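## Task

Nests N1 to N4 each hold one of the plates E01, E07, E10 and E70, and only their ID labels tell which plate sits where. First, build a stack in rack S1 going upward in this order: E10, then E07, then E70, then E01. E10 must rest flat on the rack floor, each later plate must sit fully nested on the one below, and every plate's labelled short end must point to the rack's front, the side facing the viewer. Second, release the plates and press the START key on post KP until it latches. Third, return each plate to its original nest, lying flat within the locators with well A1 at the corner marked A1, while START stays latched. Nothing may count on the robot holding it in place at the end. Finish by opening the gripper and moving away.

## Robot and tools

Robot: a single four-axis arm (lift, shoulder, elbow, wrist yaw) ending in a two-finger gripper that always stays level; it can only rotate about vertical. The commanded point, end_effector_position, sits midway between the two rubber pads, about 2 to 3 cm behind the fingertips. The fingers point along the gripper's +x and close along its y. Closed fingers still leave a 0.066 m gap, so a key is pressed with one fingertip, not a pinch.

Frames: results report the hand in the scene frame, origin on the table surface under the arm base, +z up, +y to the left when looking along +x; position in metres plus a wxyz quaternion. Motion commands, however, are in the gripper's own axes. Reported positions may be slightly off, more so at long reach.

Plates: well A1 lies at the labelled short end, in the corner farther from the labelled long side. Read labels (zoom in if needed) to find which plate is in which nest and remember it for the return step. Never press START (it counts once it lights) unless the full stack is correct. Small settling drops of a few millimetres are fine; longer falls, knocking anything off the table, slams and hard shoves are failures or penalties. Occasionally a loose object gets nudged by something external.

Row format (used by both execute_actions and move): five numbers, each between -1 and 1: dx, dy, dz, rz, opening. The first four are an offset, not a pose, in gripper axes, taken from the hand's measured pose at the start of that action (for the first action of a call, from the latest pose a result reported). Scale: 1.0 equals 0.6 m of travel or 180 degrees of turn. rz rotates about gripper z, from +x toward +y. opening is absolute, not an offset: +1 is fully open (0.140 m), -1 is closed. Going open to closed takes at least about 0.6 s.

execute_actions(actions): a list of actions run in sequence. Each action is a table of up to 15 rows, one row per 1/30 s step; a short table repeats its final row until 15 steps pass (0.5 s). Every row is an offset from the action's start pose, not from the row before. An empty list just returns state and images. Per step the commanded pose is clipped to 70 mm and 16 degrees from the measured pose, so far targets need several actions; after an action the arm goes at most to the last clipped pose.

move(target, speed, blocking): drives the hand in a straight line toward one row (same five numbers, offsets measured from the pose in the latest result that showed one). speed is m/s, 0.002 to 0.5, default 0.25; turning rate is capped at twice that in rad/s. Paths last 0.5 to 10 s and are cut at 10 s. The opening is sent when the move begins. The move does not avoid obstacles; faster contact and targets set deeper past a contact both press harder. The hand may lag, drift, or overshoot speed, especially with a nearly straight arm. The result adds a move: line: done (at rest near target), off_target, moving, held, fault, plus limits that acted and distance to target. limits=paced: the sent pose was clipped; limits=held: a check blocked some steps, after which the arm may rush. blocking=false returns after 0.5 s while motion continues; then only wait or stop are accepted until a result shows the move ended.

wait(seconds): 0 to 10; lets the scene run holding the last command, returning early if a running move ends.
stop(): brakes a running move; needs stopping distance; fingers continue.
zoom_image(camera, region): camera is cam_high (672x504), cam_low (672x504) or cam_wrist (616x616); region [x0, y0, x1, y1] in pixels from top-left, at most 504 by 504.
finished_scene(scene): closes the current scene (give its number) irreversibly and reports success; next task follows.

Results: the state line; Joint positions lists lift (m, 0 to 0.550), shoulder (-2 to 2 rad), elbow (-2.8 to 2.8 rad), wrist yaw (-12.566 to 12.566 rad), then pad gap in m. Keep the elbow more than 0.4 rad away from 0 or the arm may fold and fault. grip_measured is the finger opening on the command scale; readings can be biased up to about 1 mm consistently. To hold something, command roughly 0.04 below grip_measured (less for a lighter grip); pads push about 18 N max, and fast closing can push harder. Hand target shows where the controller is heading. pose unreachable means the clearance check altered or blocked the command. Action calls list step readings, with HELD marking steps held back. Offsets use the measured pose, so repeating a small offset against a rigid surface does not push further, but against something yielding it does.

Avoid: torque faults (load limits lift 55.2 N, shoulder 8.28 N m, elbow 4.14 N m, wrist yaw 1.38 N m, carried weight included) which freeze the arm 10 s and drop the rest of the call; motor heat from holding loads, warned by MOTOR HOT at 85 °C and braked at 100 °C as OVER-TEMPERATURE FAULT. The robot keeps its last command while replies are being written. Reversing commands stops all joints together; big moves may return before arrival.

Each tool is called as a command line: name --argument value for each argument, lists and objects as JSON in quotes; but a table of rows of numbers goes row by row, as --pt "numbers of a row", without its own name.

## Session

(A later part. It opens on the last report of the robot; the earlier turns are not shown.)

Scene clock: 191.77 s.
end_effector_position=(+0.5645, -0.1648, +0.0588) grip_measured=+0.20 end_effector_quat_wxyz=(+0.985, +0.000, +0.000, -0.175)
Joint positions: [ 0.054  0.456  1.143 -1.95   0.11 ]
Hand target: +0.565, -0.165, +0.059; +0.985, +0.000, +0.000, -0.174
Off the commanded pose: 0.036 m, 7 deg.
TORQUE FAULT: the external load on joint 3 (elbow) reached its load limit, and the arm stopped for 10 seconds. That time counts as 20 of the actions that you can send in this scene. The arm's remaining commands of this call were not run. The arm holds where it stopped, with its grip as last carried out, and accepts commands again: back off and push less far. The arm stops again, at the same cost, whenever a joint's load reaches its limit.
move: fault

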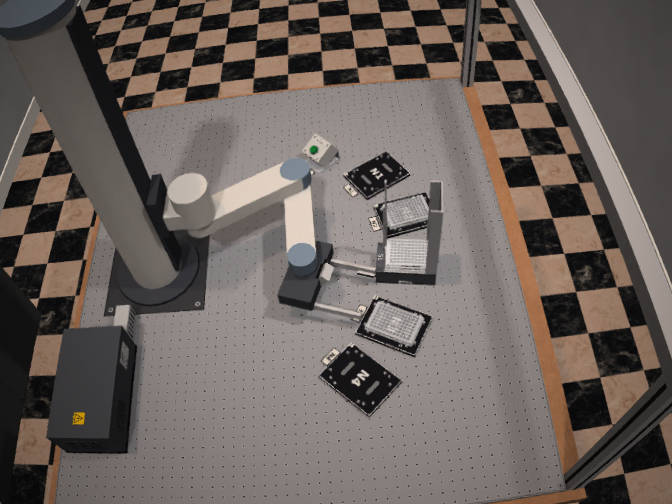

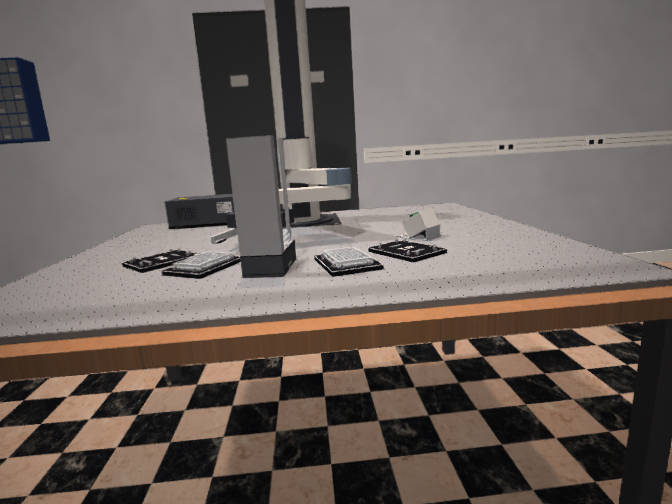

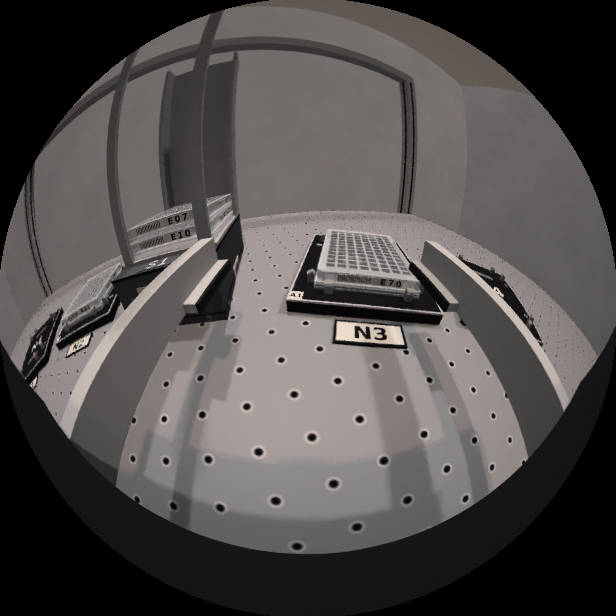

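move --target '[-0.0403,0.2995,0,0.1101,-0.55]'

move --target '[0,0,-0.024,0,-0.55]' --speed 0.02

Scene clock: 212.10 s.
end_effector_position=(+0.7123, -0.0781, +0.3345) grip_measured=-0.48 end_effector_quat_wxyz=(+0.998, +0.000, +0.000, -0.065)
Joint positions: [ 0.329  0.475  1.769 -2.374  0.085]
Hand target: +0.712, -0.078, +0.334; +0.998, +0.000, +0.000, -0.066
Off the commanded pose: 0.000 m, 0 deg.
move: done

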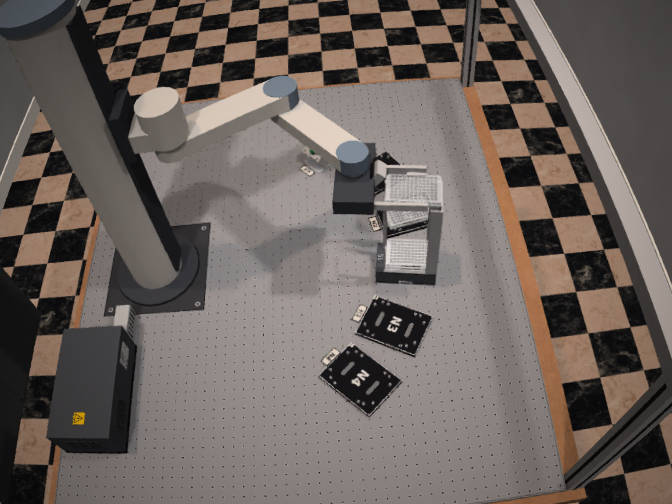

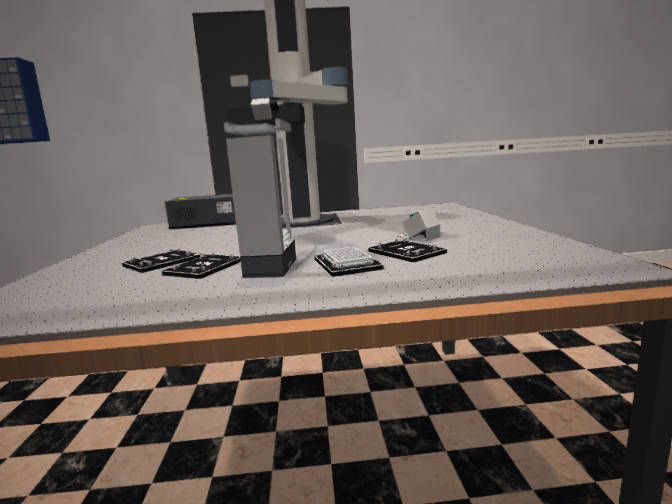

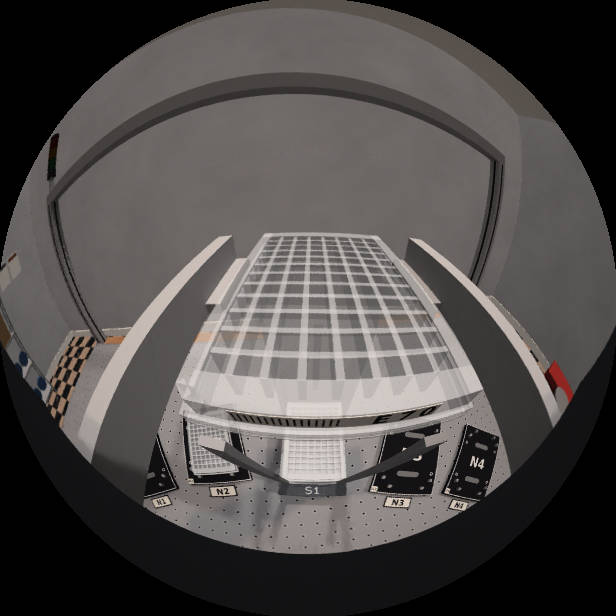

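Scene clock: 213.03 s.
end_effector_position=(+0.7123, -0.0781, +0.3200) grip_measured=-0.48 end_effector_quat_wxyz=(+0.998, +0.000, +0.000, -0.065)
Joint positions: [ 0.315  0.475  1.769 -2.374  0.085]
Hand target: +0.712, -0.078, +0.320; +0.998, +0.000, +0.000, -0.065
Off the commanded pose: 0.000 m, 0 deg.
move: done

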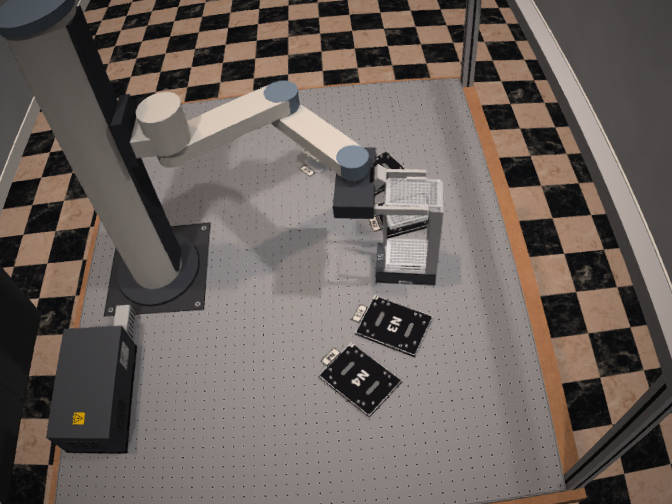

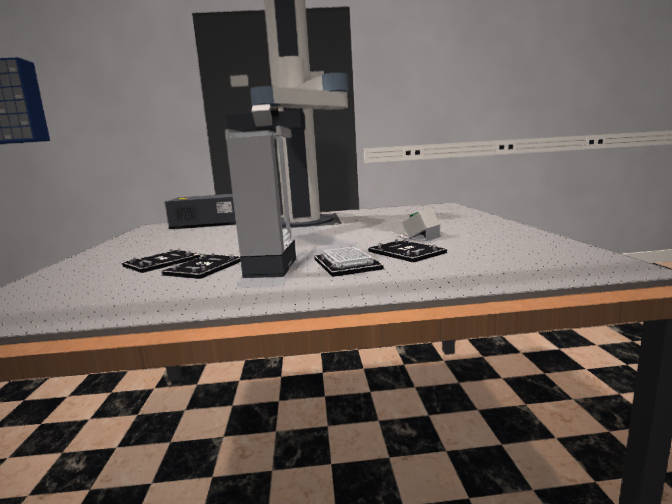

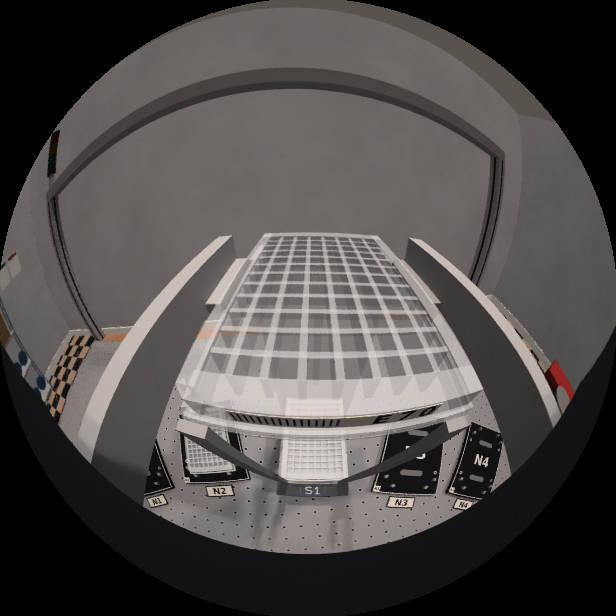

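Clean.

move --target '[0,0,-0.355,0,-0.55]' --speed 0.15

move --target '[0,0,-0.015,0,-0.55]' --speed 0.015

Scene clock: 218.73 s.
end_effector_position=(+0.7123, -0.0781, +0.1070) grip_measured=-0.48 end_effector_quat_wxyz=(+0.998, +0.000, +0.000, -0.065)
Joint positions: [ 0.102  0.475  1.768 -2.374  0.085]
Hand target: +0.712, -0.078, +0.107; +0.998, +0.000, +0.000, -0.065
Off the commanded pose: 0.000 m, 0 deg.
move: done

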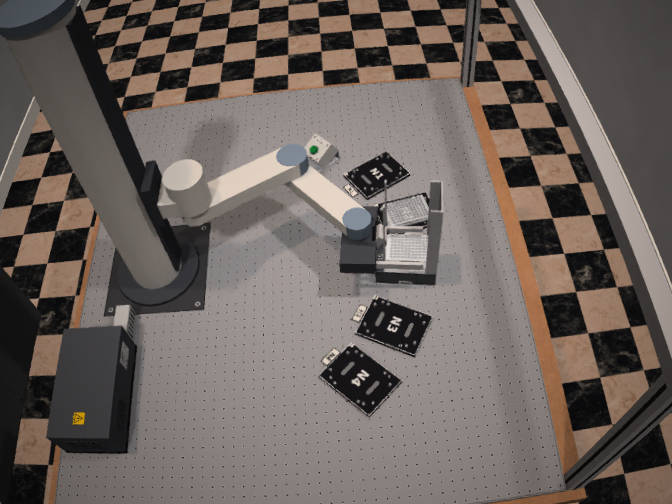

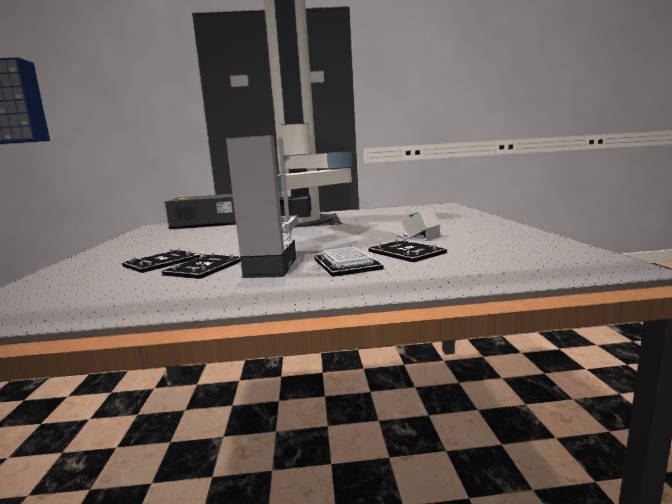

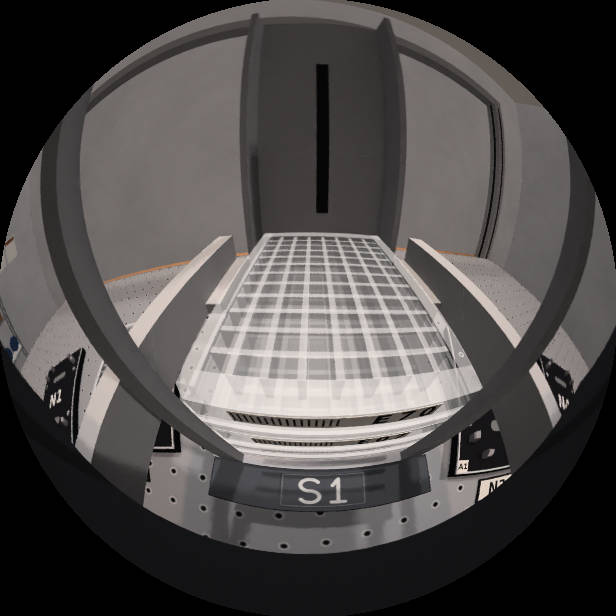

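Scene clock: 219.57 s.
end_effector_position=(+0.7123, -0.0781, +0.0985) grip_measured=-0.47 end_effector_quat_wxyz=(+0.998, +0.000, +0.000, -0.066)
Joint positions: [ 0.093  0.475  1.768 -2.375  0.085]
Hand target: +0.712, -0.078, +0.098; +0.998, +0.000, +0.000, -0.065
Off the commanded pose: 0.000 m, 0 deg.
move: done

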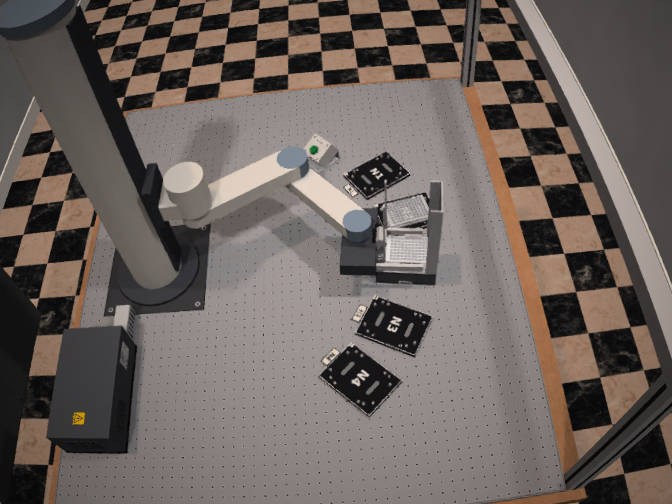

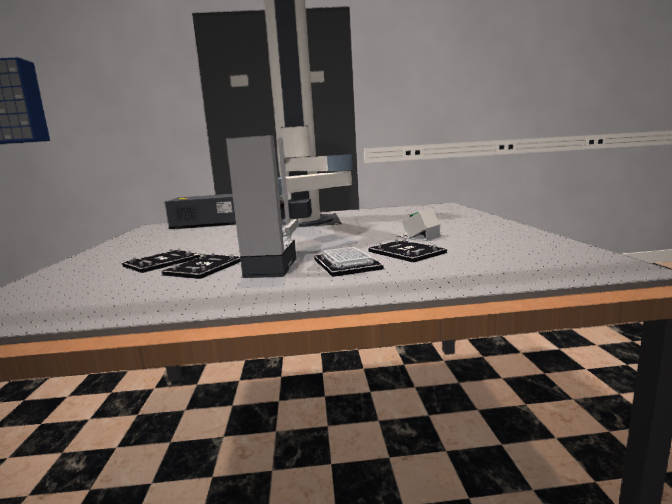

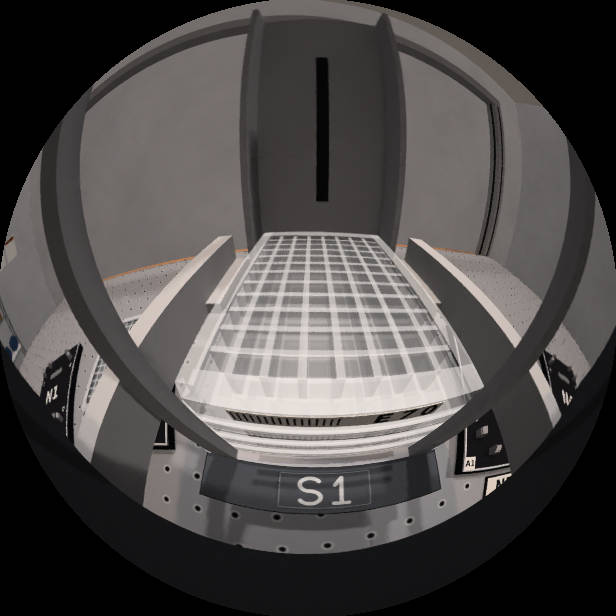

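move --target '[0,0,0.002,0,0.1]'

move --target '[-0.3,0,0,0,0.1]'

move --target '[0,0.21,0,0.108,0]'

move --target '[0.245,0,-0.079,0,0]'

Scene clock: 224.80 s.
end_effector_position=(+0.7123, -0.0781, +0.0996) grip_measured=+0.10 end_effector_quat_wxyz=(+0.998, +0.000, +0.000, -0.066)
Joint positions: [ 0.095  0.475  1.768 -2.375  0.107]
Hand target: +0.712, -0.078, +0.100; +0.998, +0.000, +0.000, -0.066
Off the commanded pose: 0.000 m, 0 deg.
move: done

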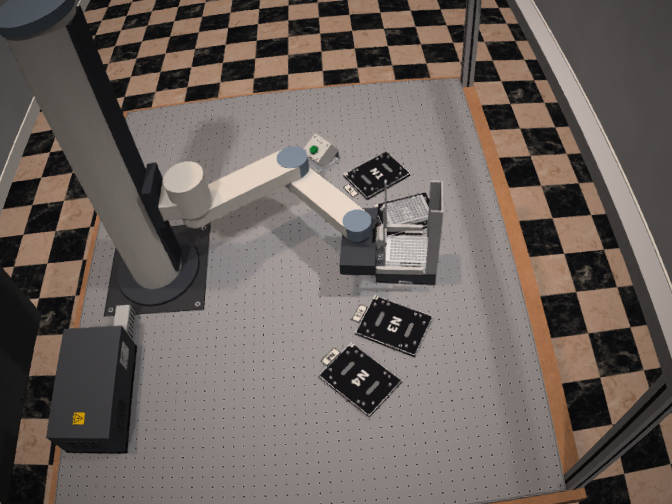

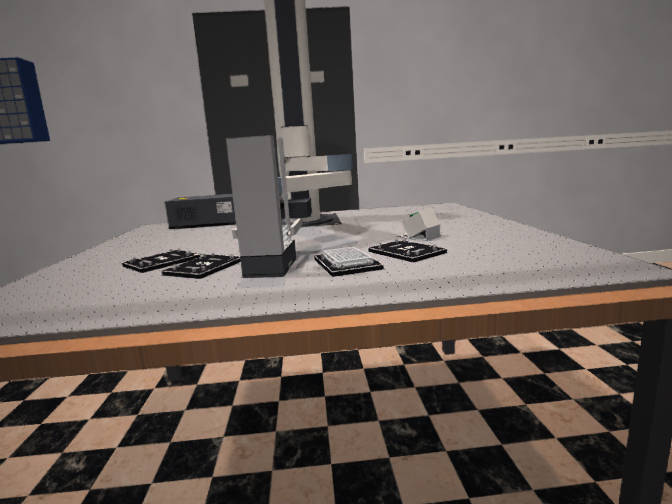

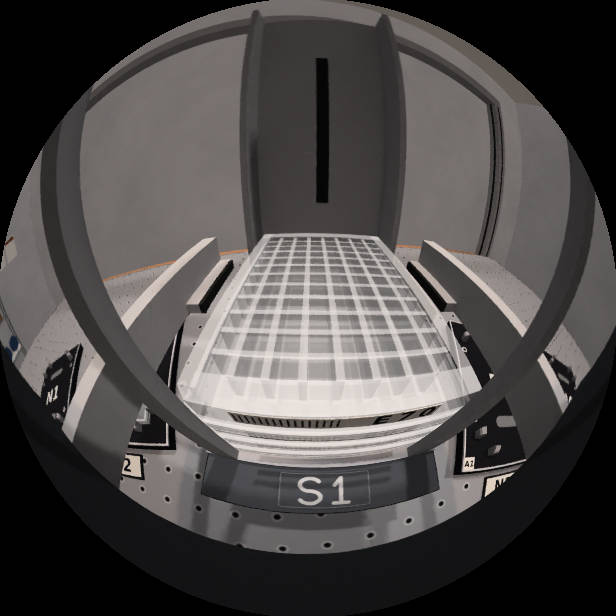

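Scene clock: 225.93 s.
end_effector_position=(+0.5339, -0.0544, +0.0996) grip_measured=+0.10 end_effector_quat_wxyz=(+0.998, +0.000, +0.000, -0.066)
Joint positions: [ 0.095  0.809  0.874 -1.814  0.107]
Hand target: +0.534, -0.054, +0.100; +0.998, +0.000, +0.000, -0.066
Off the commanded pose: 0.000 m, 0 deg.
move: done

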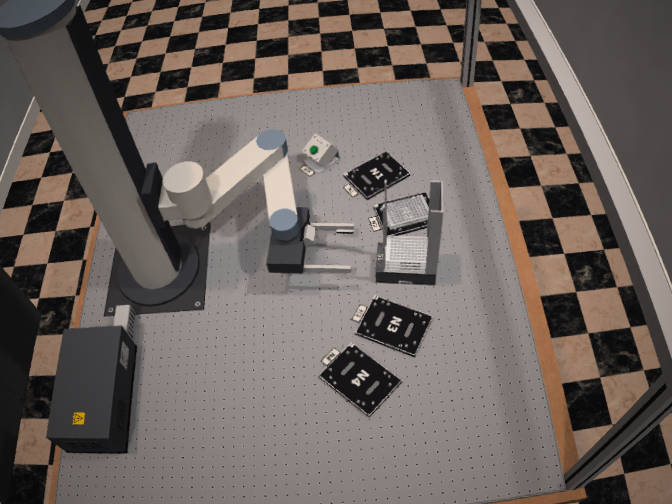

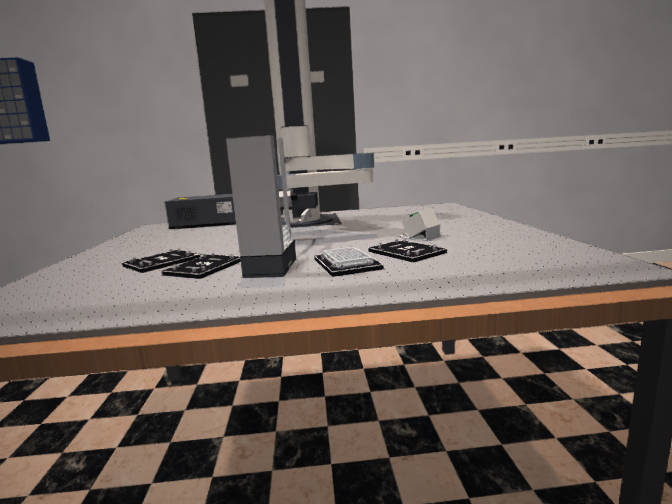

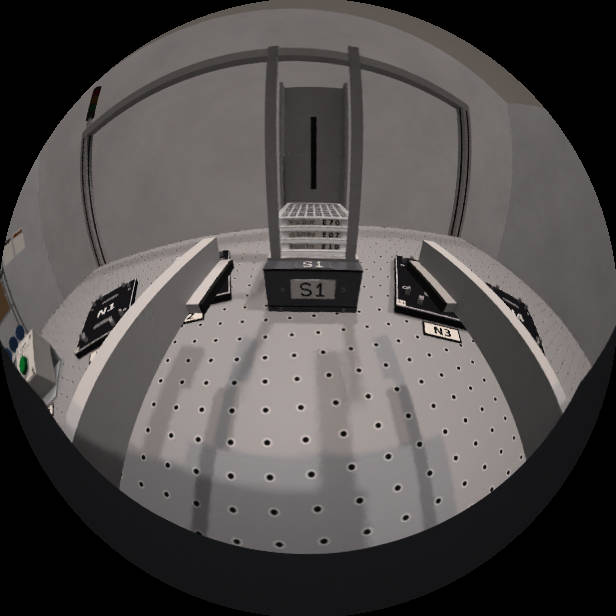

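Scene clock: 226.97 s.
end_effector_position=(+0.5505, +0.0707, +0.0996) grip_measured=+0.00 end_effector_quat_wxyz=(+0.995, +0.000, +0.000, +0.104)
Joint positions: [ 0.095  1.118  0.957 -1.868  0.103]
Hand target: +0.550, +0.071, +0.100; +0.995, +0.000, +0.000, +0.103
Off the commanded pose: 0.000 m, 0 deg.
move: done

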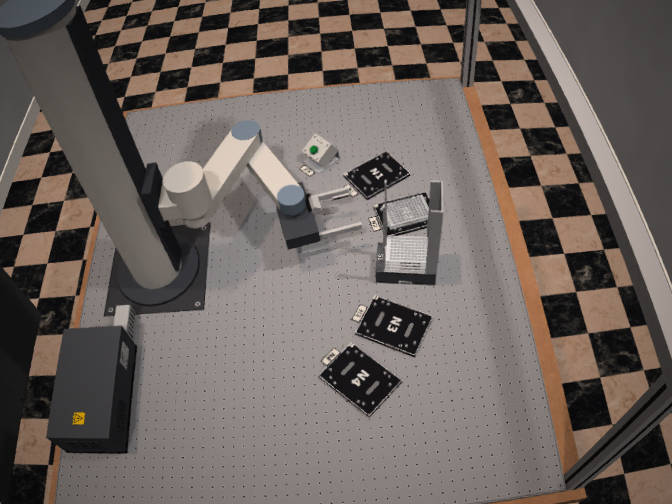

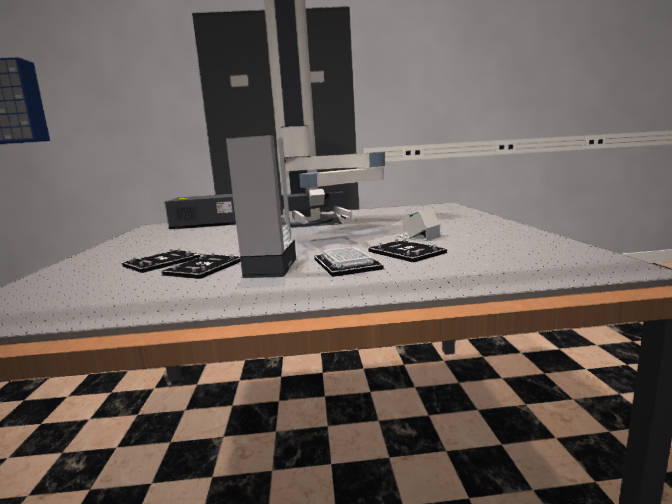

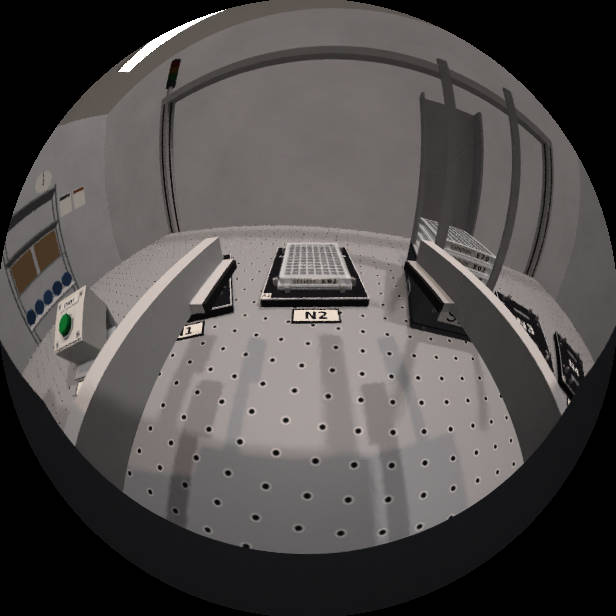

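Scene clock: 228.03 s.
end_effector_position=(+0.6943, +0.1010, +0.0522) grip_measured=+0.00 end_effector_quat_wxyz=(+0.995, +0.000, +0.000, +0.104)
Joint positions: [ 0.047  0.846  1.686 -2.323  0.103]
Hand target: +0.694, +0.101, +0.052; +0.995, +0.000, +0.000, +0.104
Off the commanded pose: 0.000 m, 0 deg.
move: done

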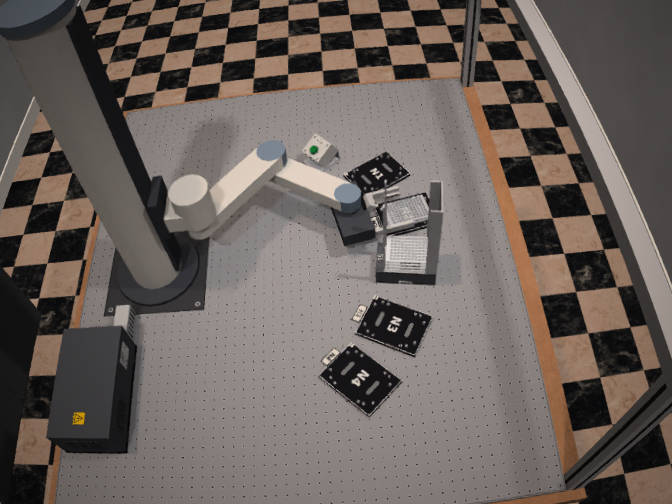

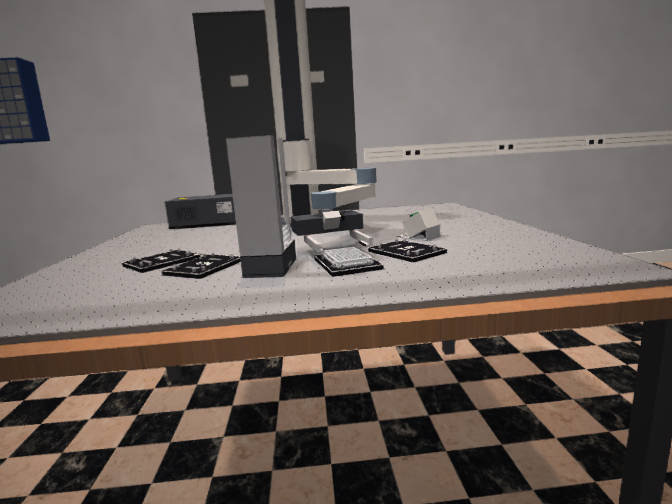

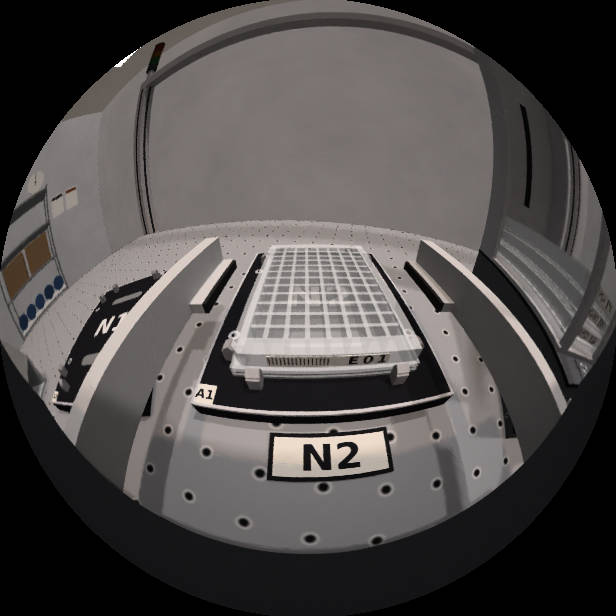

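move --target '[0.053,0,-0.0345,0.008,0.1]' --speed 0.05

Scene clock: 232.60 s.
end_effector_position=(+0.7254, +0.1076, +0.0315) grip_measured=+0.10 end_effector_quat_wxyz=(+0.993, +0.000, +0.000, +0.117)
Joint positions: [ 0.026  0.753  1.883 -2.402  0.107]
Hand target: +0.725, +0.108, +0.032; +0.993, +0.000, +0.000, +0.116
Off the commanded pose: 0.000 m, 0 deg.
move: done

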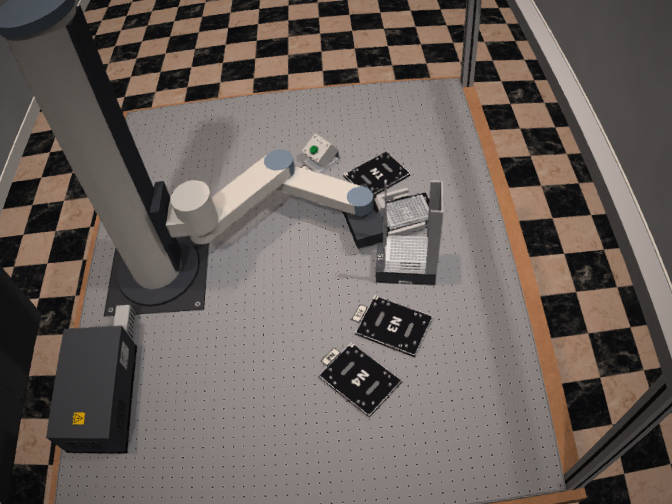

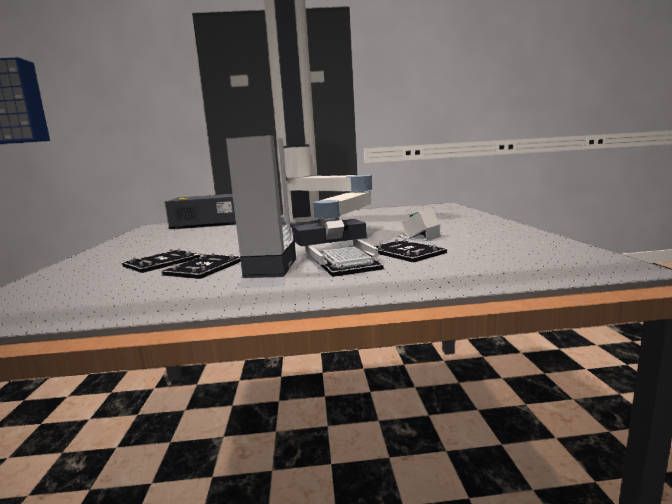

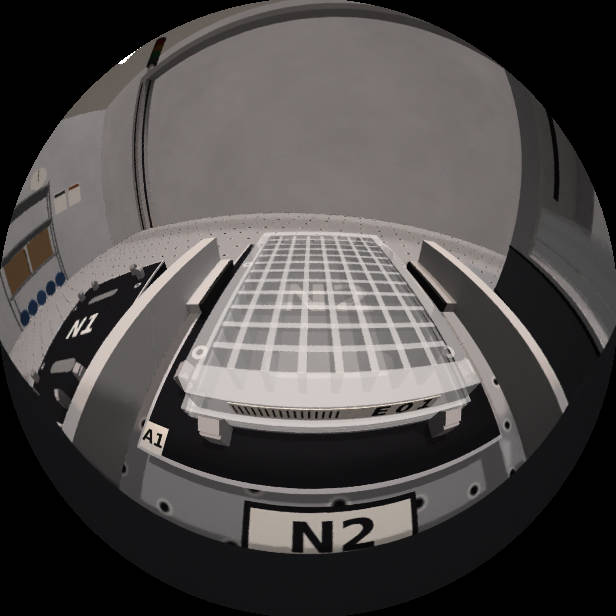

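move --target '[0.003,0.0005,0,0,-0.38]'

move --target '[0,0,0,0,-0.55]'

move --target '[0,0,0.505,0,-0.55]'

Scene clock: 237.47 s.
end_effector_position=(+0.7271, +0.1084, +0.0315) grip_measured=-0.38 end_effector_quat_wxyz=(+0.993, +0.000, +0.000, +0.117)
Joint positions: [ 0.026  0.749  1.894 -2.409  0.089]
Hand target: +0.727, +0.108, +0.031; +0.993, +0.000, +0.000, +0.117
Off the commanded pose: 0.000 m, 0 deg.
move: done

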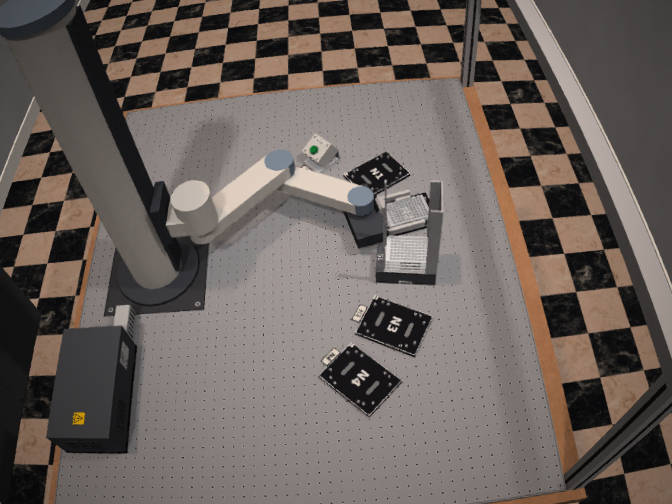

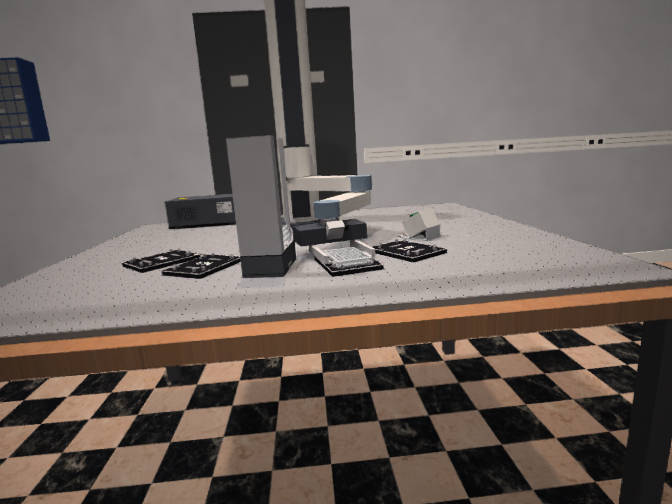

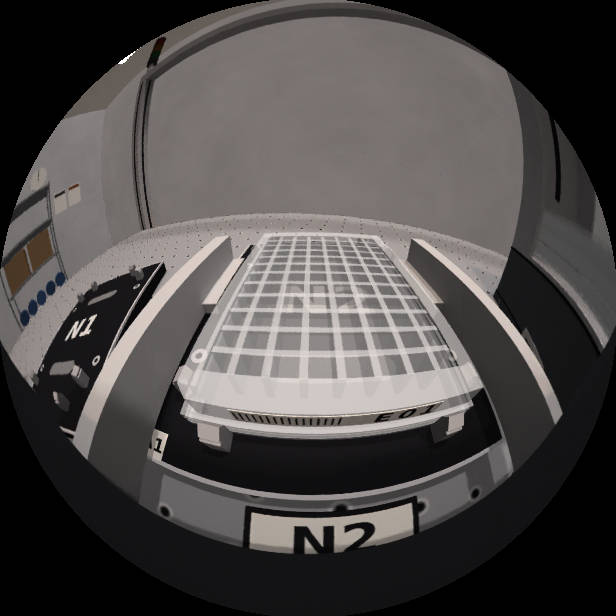

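Scene clock: 237.97 s.
end_effector_position=(+0.7270, +0.1084, +0.0315) grip_measured=-0.48 end_effector_quat_wxyz=(+0.993, +0.000, +0.000, +0.117)
Joint positions: [ 0.026  0.749  1.894 -2.409  0.085]
Hand target: +0.727, +0.108, +0.031; +0.993, +0.000, +0.000, +0.117
Off the commanded pose: 0.000 m, 0 deg.
move: done

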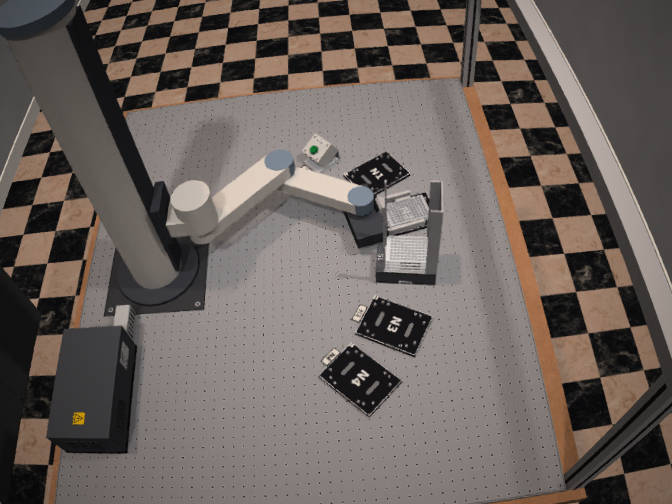

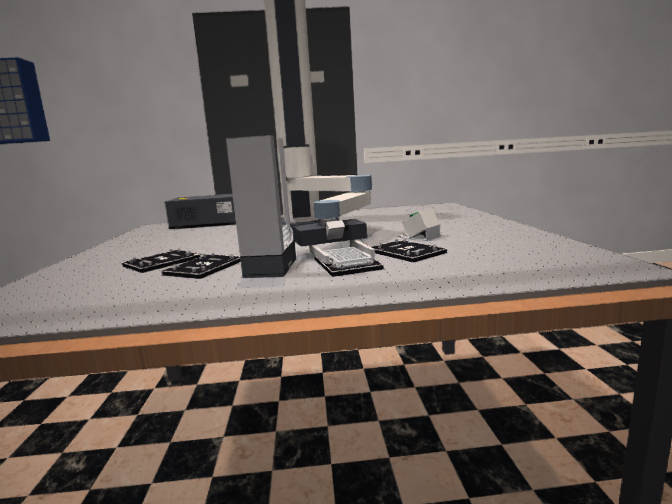

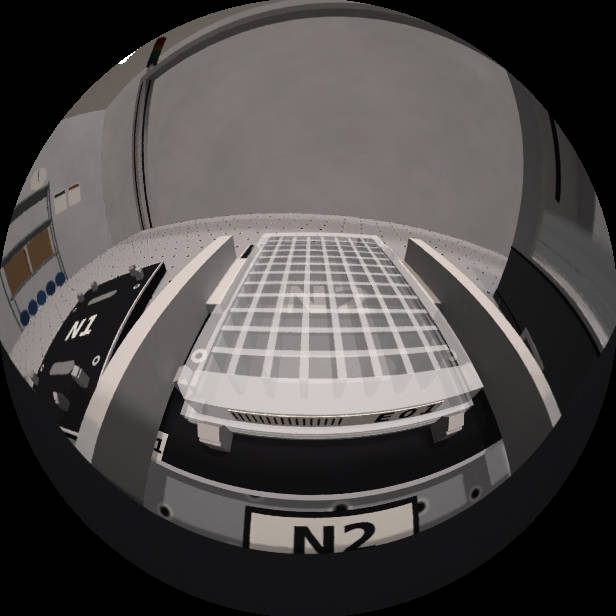

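Scene clock: 239.60 s.
end_effector_position=(+0.7271, +0.1084, +0.3345) grip_measured=-0.48 end_effector_quat_wxyz=(+0.993, +0.000, +0.000, +0.117)
Joint positions: [ 0.329  0.749  1.894 -2.409  0.085]
Hand target: +0.727, +0.108, +0.334; +0.993, +0.000, +0.000, +0.117
Off the commanded pose: 0.000 m, 0 deg.
move: done

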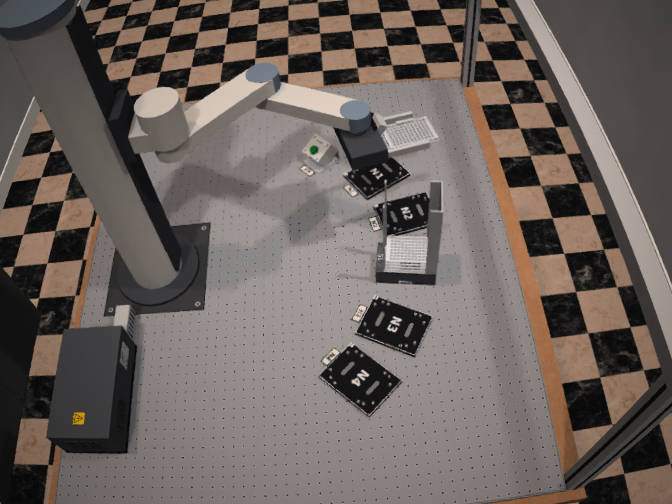

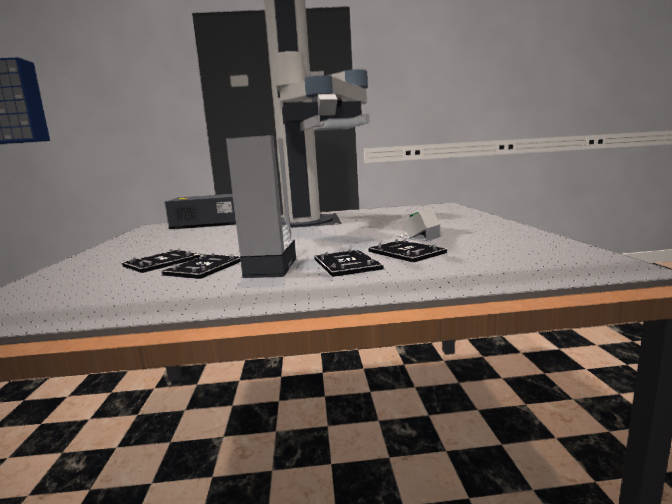

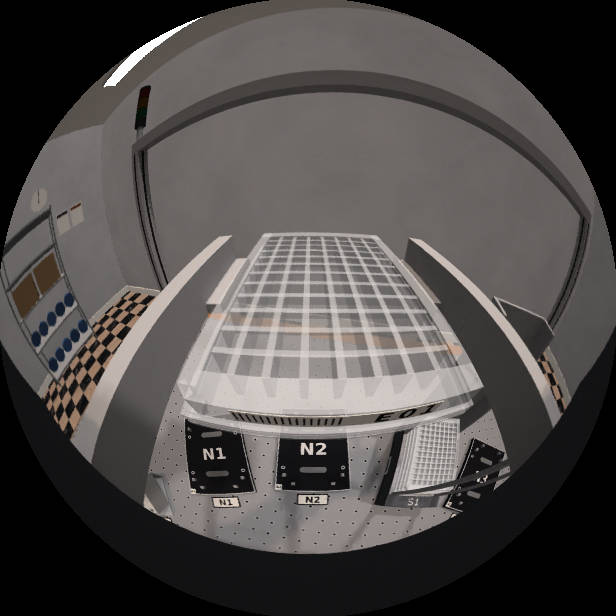

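move --target '[-0.0965,-0.2968,0,-0.1172,-0.55]'

move --target '[0,0,-0.024,0,-0.55]' --speed 0.02

Scene clock: 246.37 s.
end_effector_position=(+0.7119, -0.0784, +0.3345) grip_measured=-0.48 end_effector_quat_wxyz=(+0.998, +0.000, +0.000, -0.067)
Joint positions: [ 0.329  0.476  1.766 -2.377  0.085]
Hand target: +0.712, -0.078, +0.334; +0.998, +0.000, +0.000, -0.067
Off the commanded pose: 0.000 m, 0 deg.
move: done

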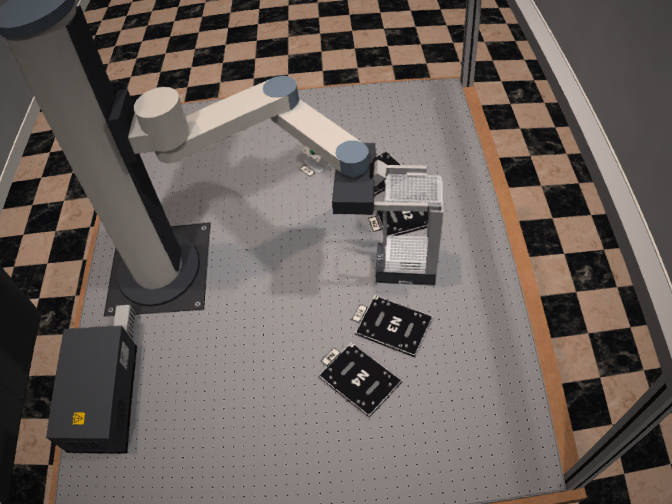

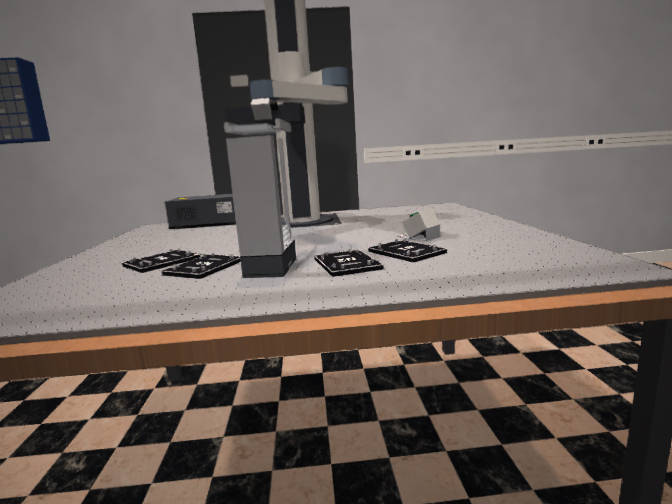

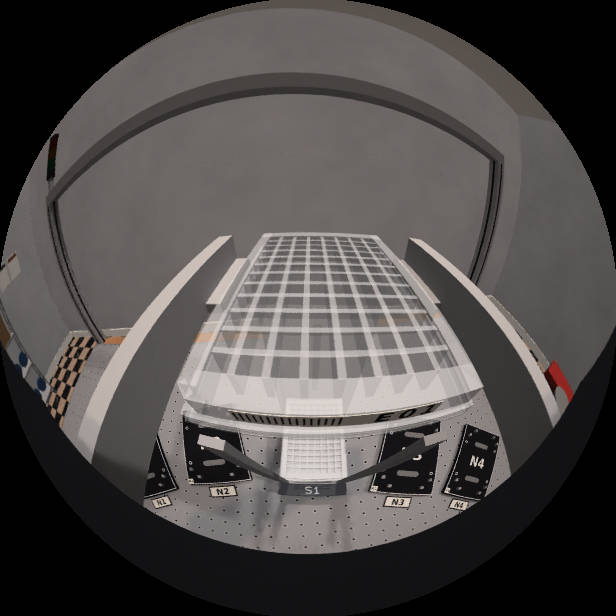

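Scene clock: 247.30 s.
end_effector_position=(+0.7120, -0.0783, +0.3200) grip_measured=-0.48 end_effector_quat_wxyz=(+0.998, +0.000, +0.000, -0.067)
Joint positions: [ 0.315  0.476  1.767 -2.376  0.085]
Hand target: +0.712, -0.078, +0.320; +0.998, +0.000, +0.000, -0.067
Off the commanded pose: 0.000 m, 0 deg.
move: done

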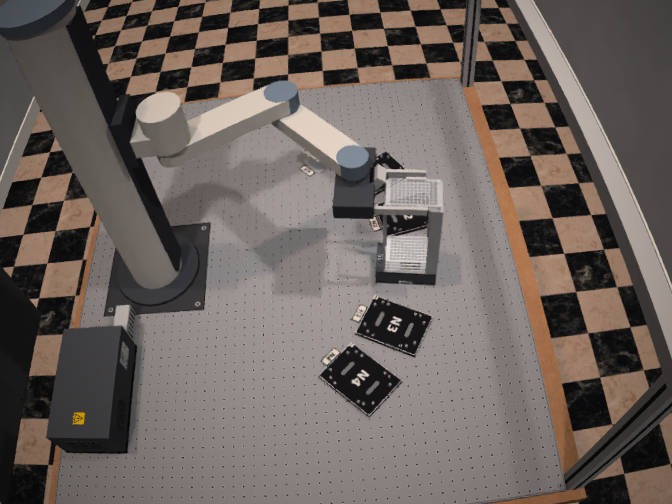

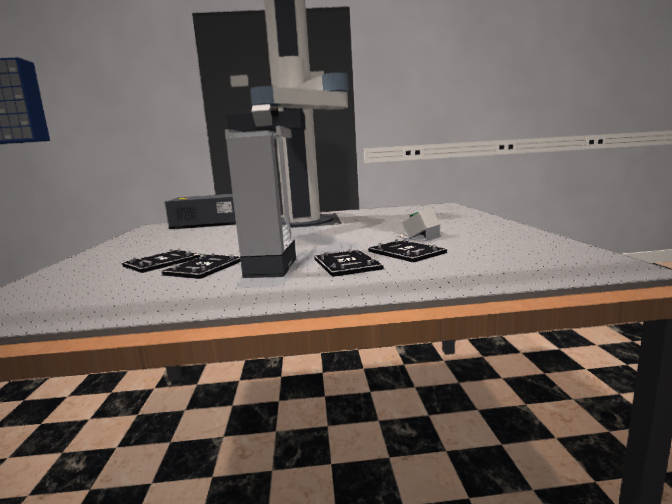

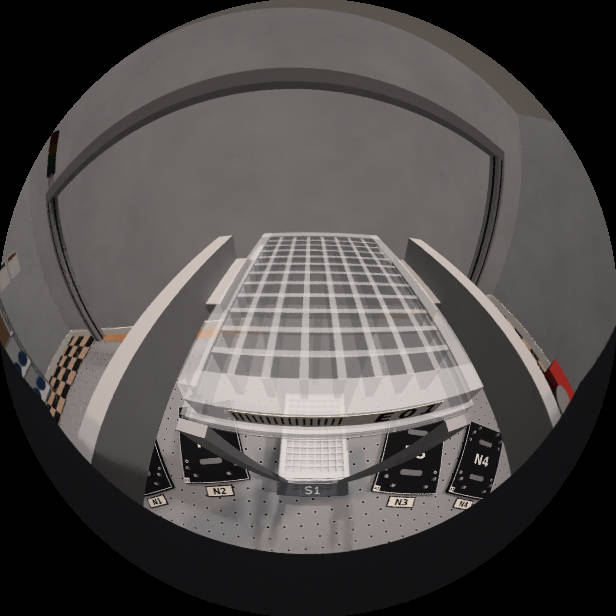

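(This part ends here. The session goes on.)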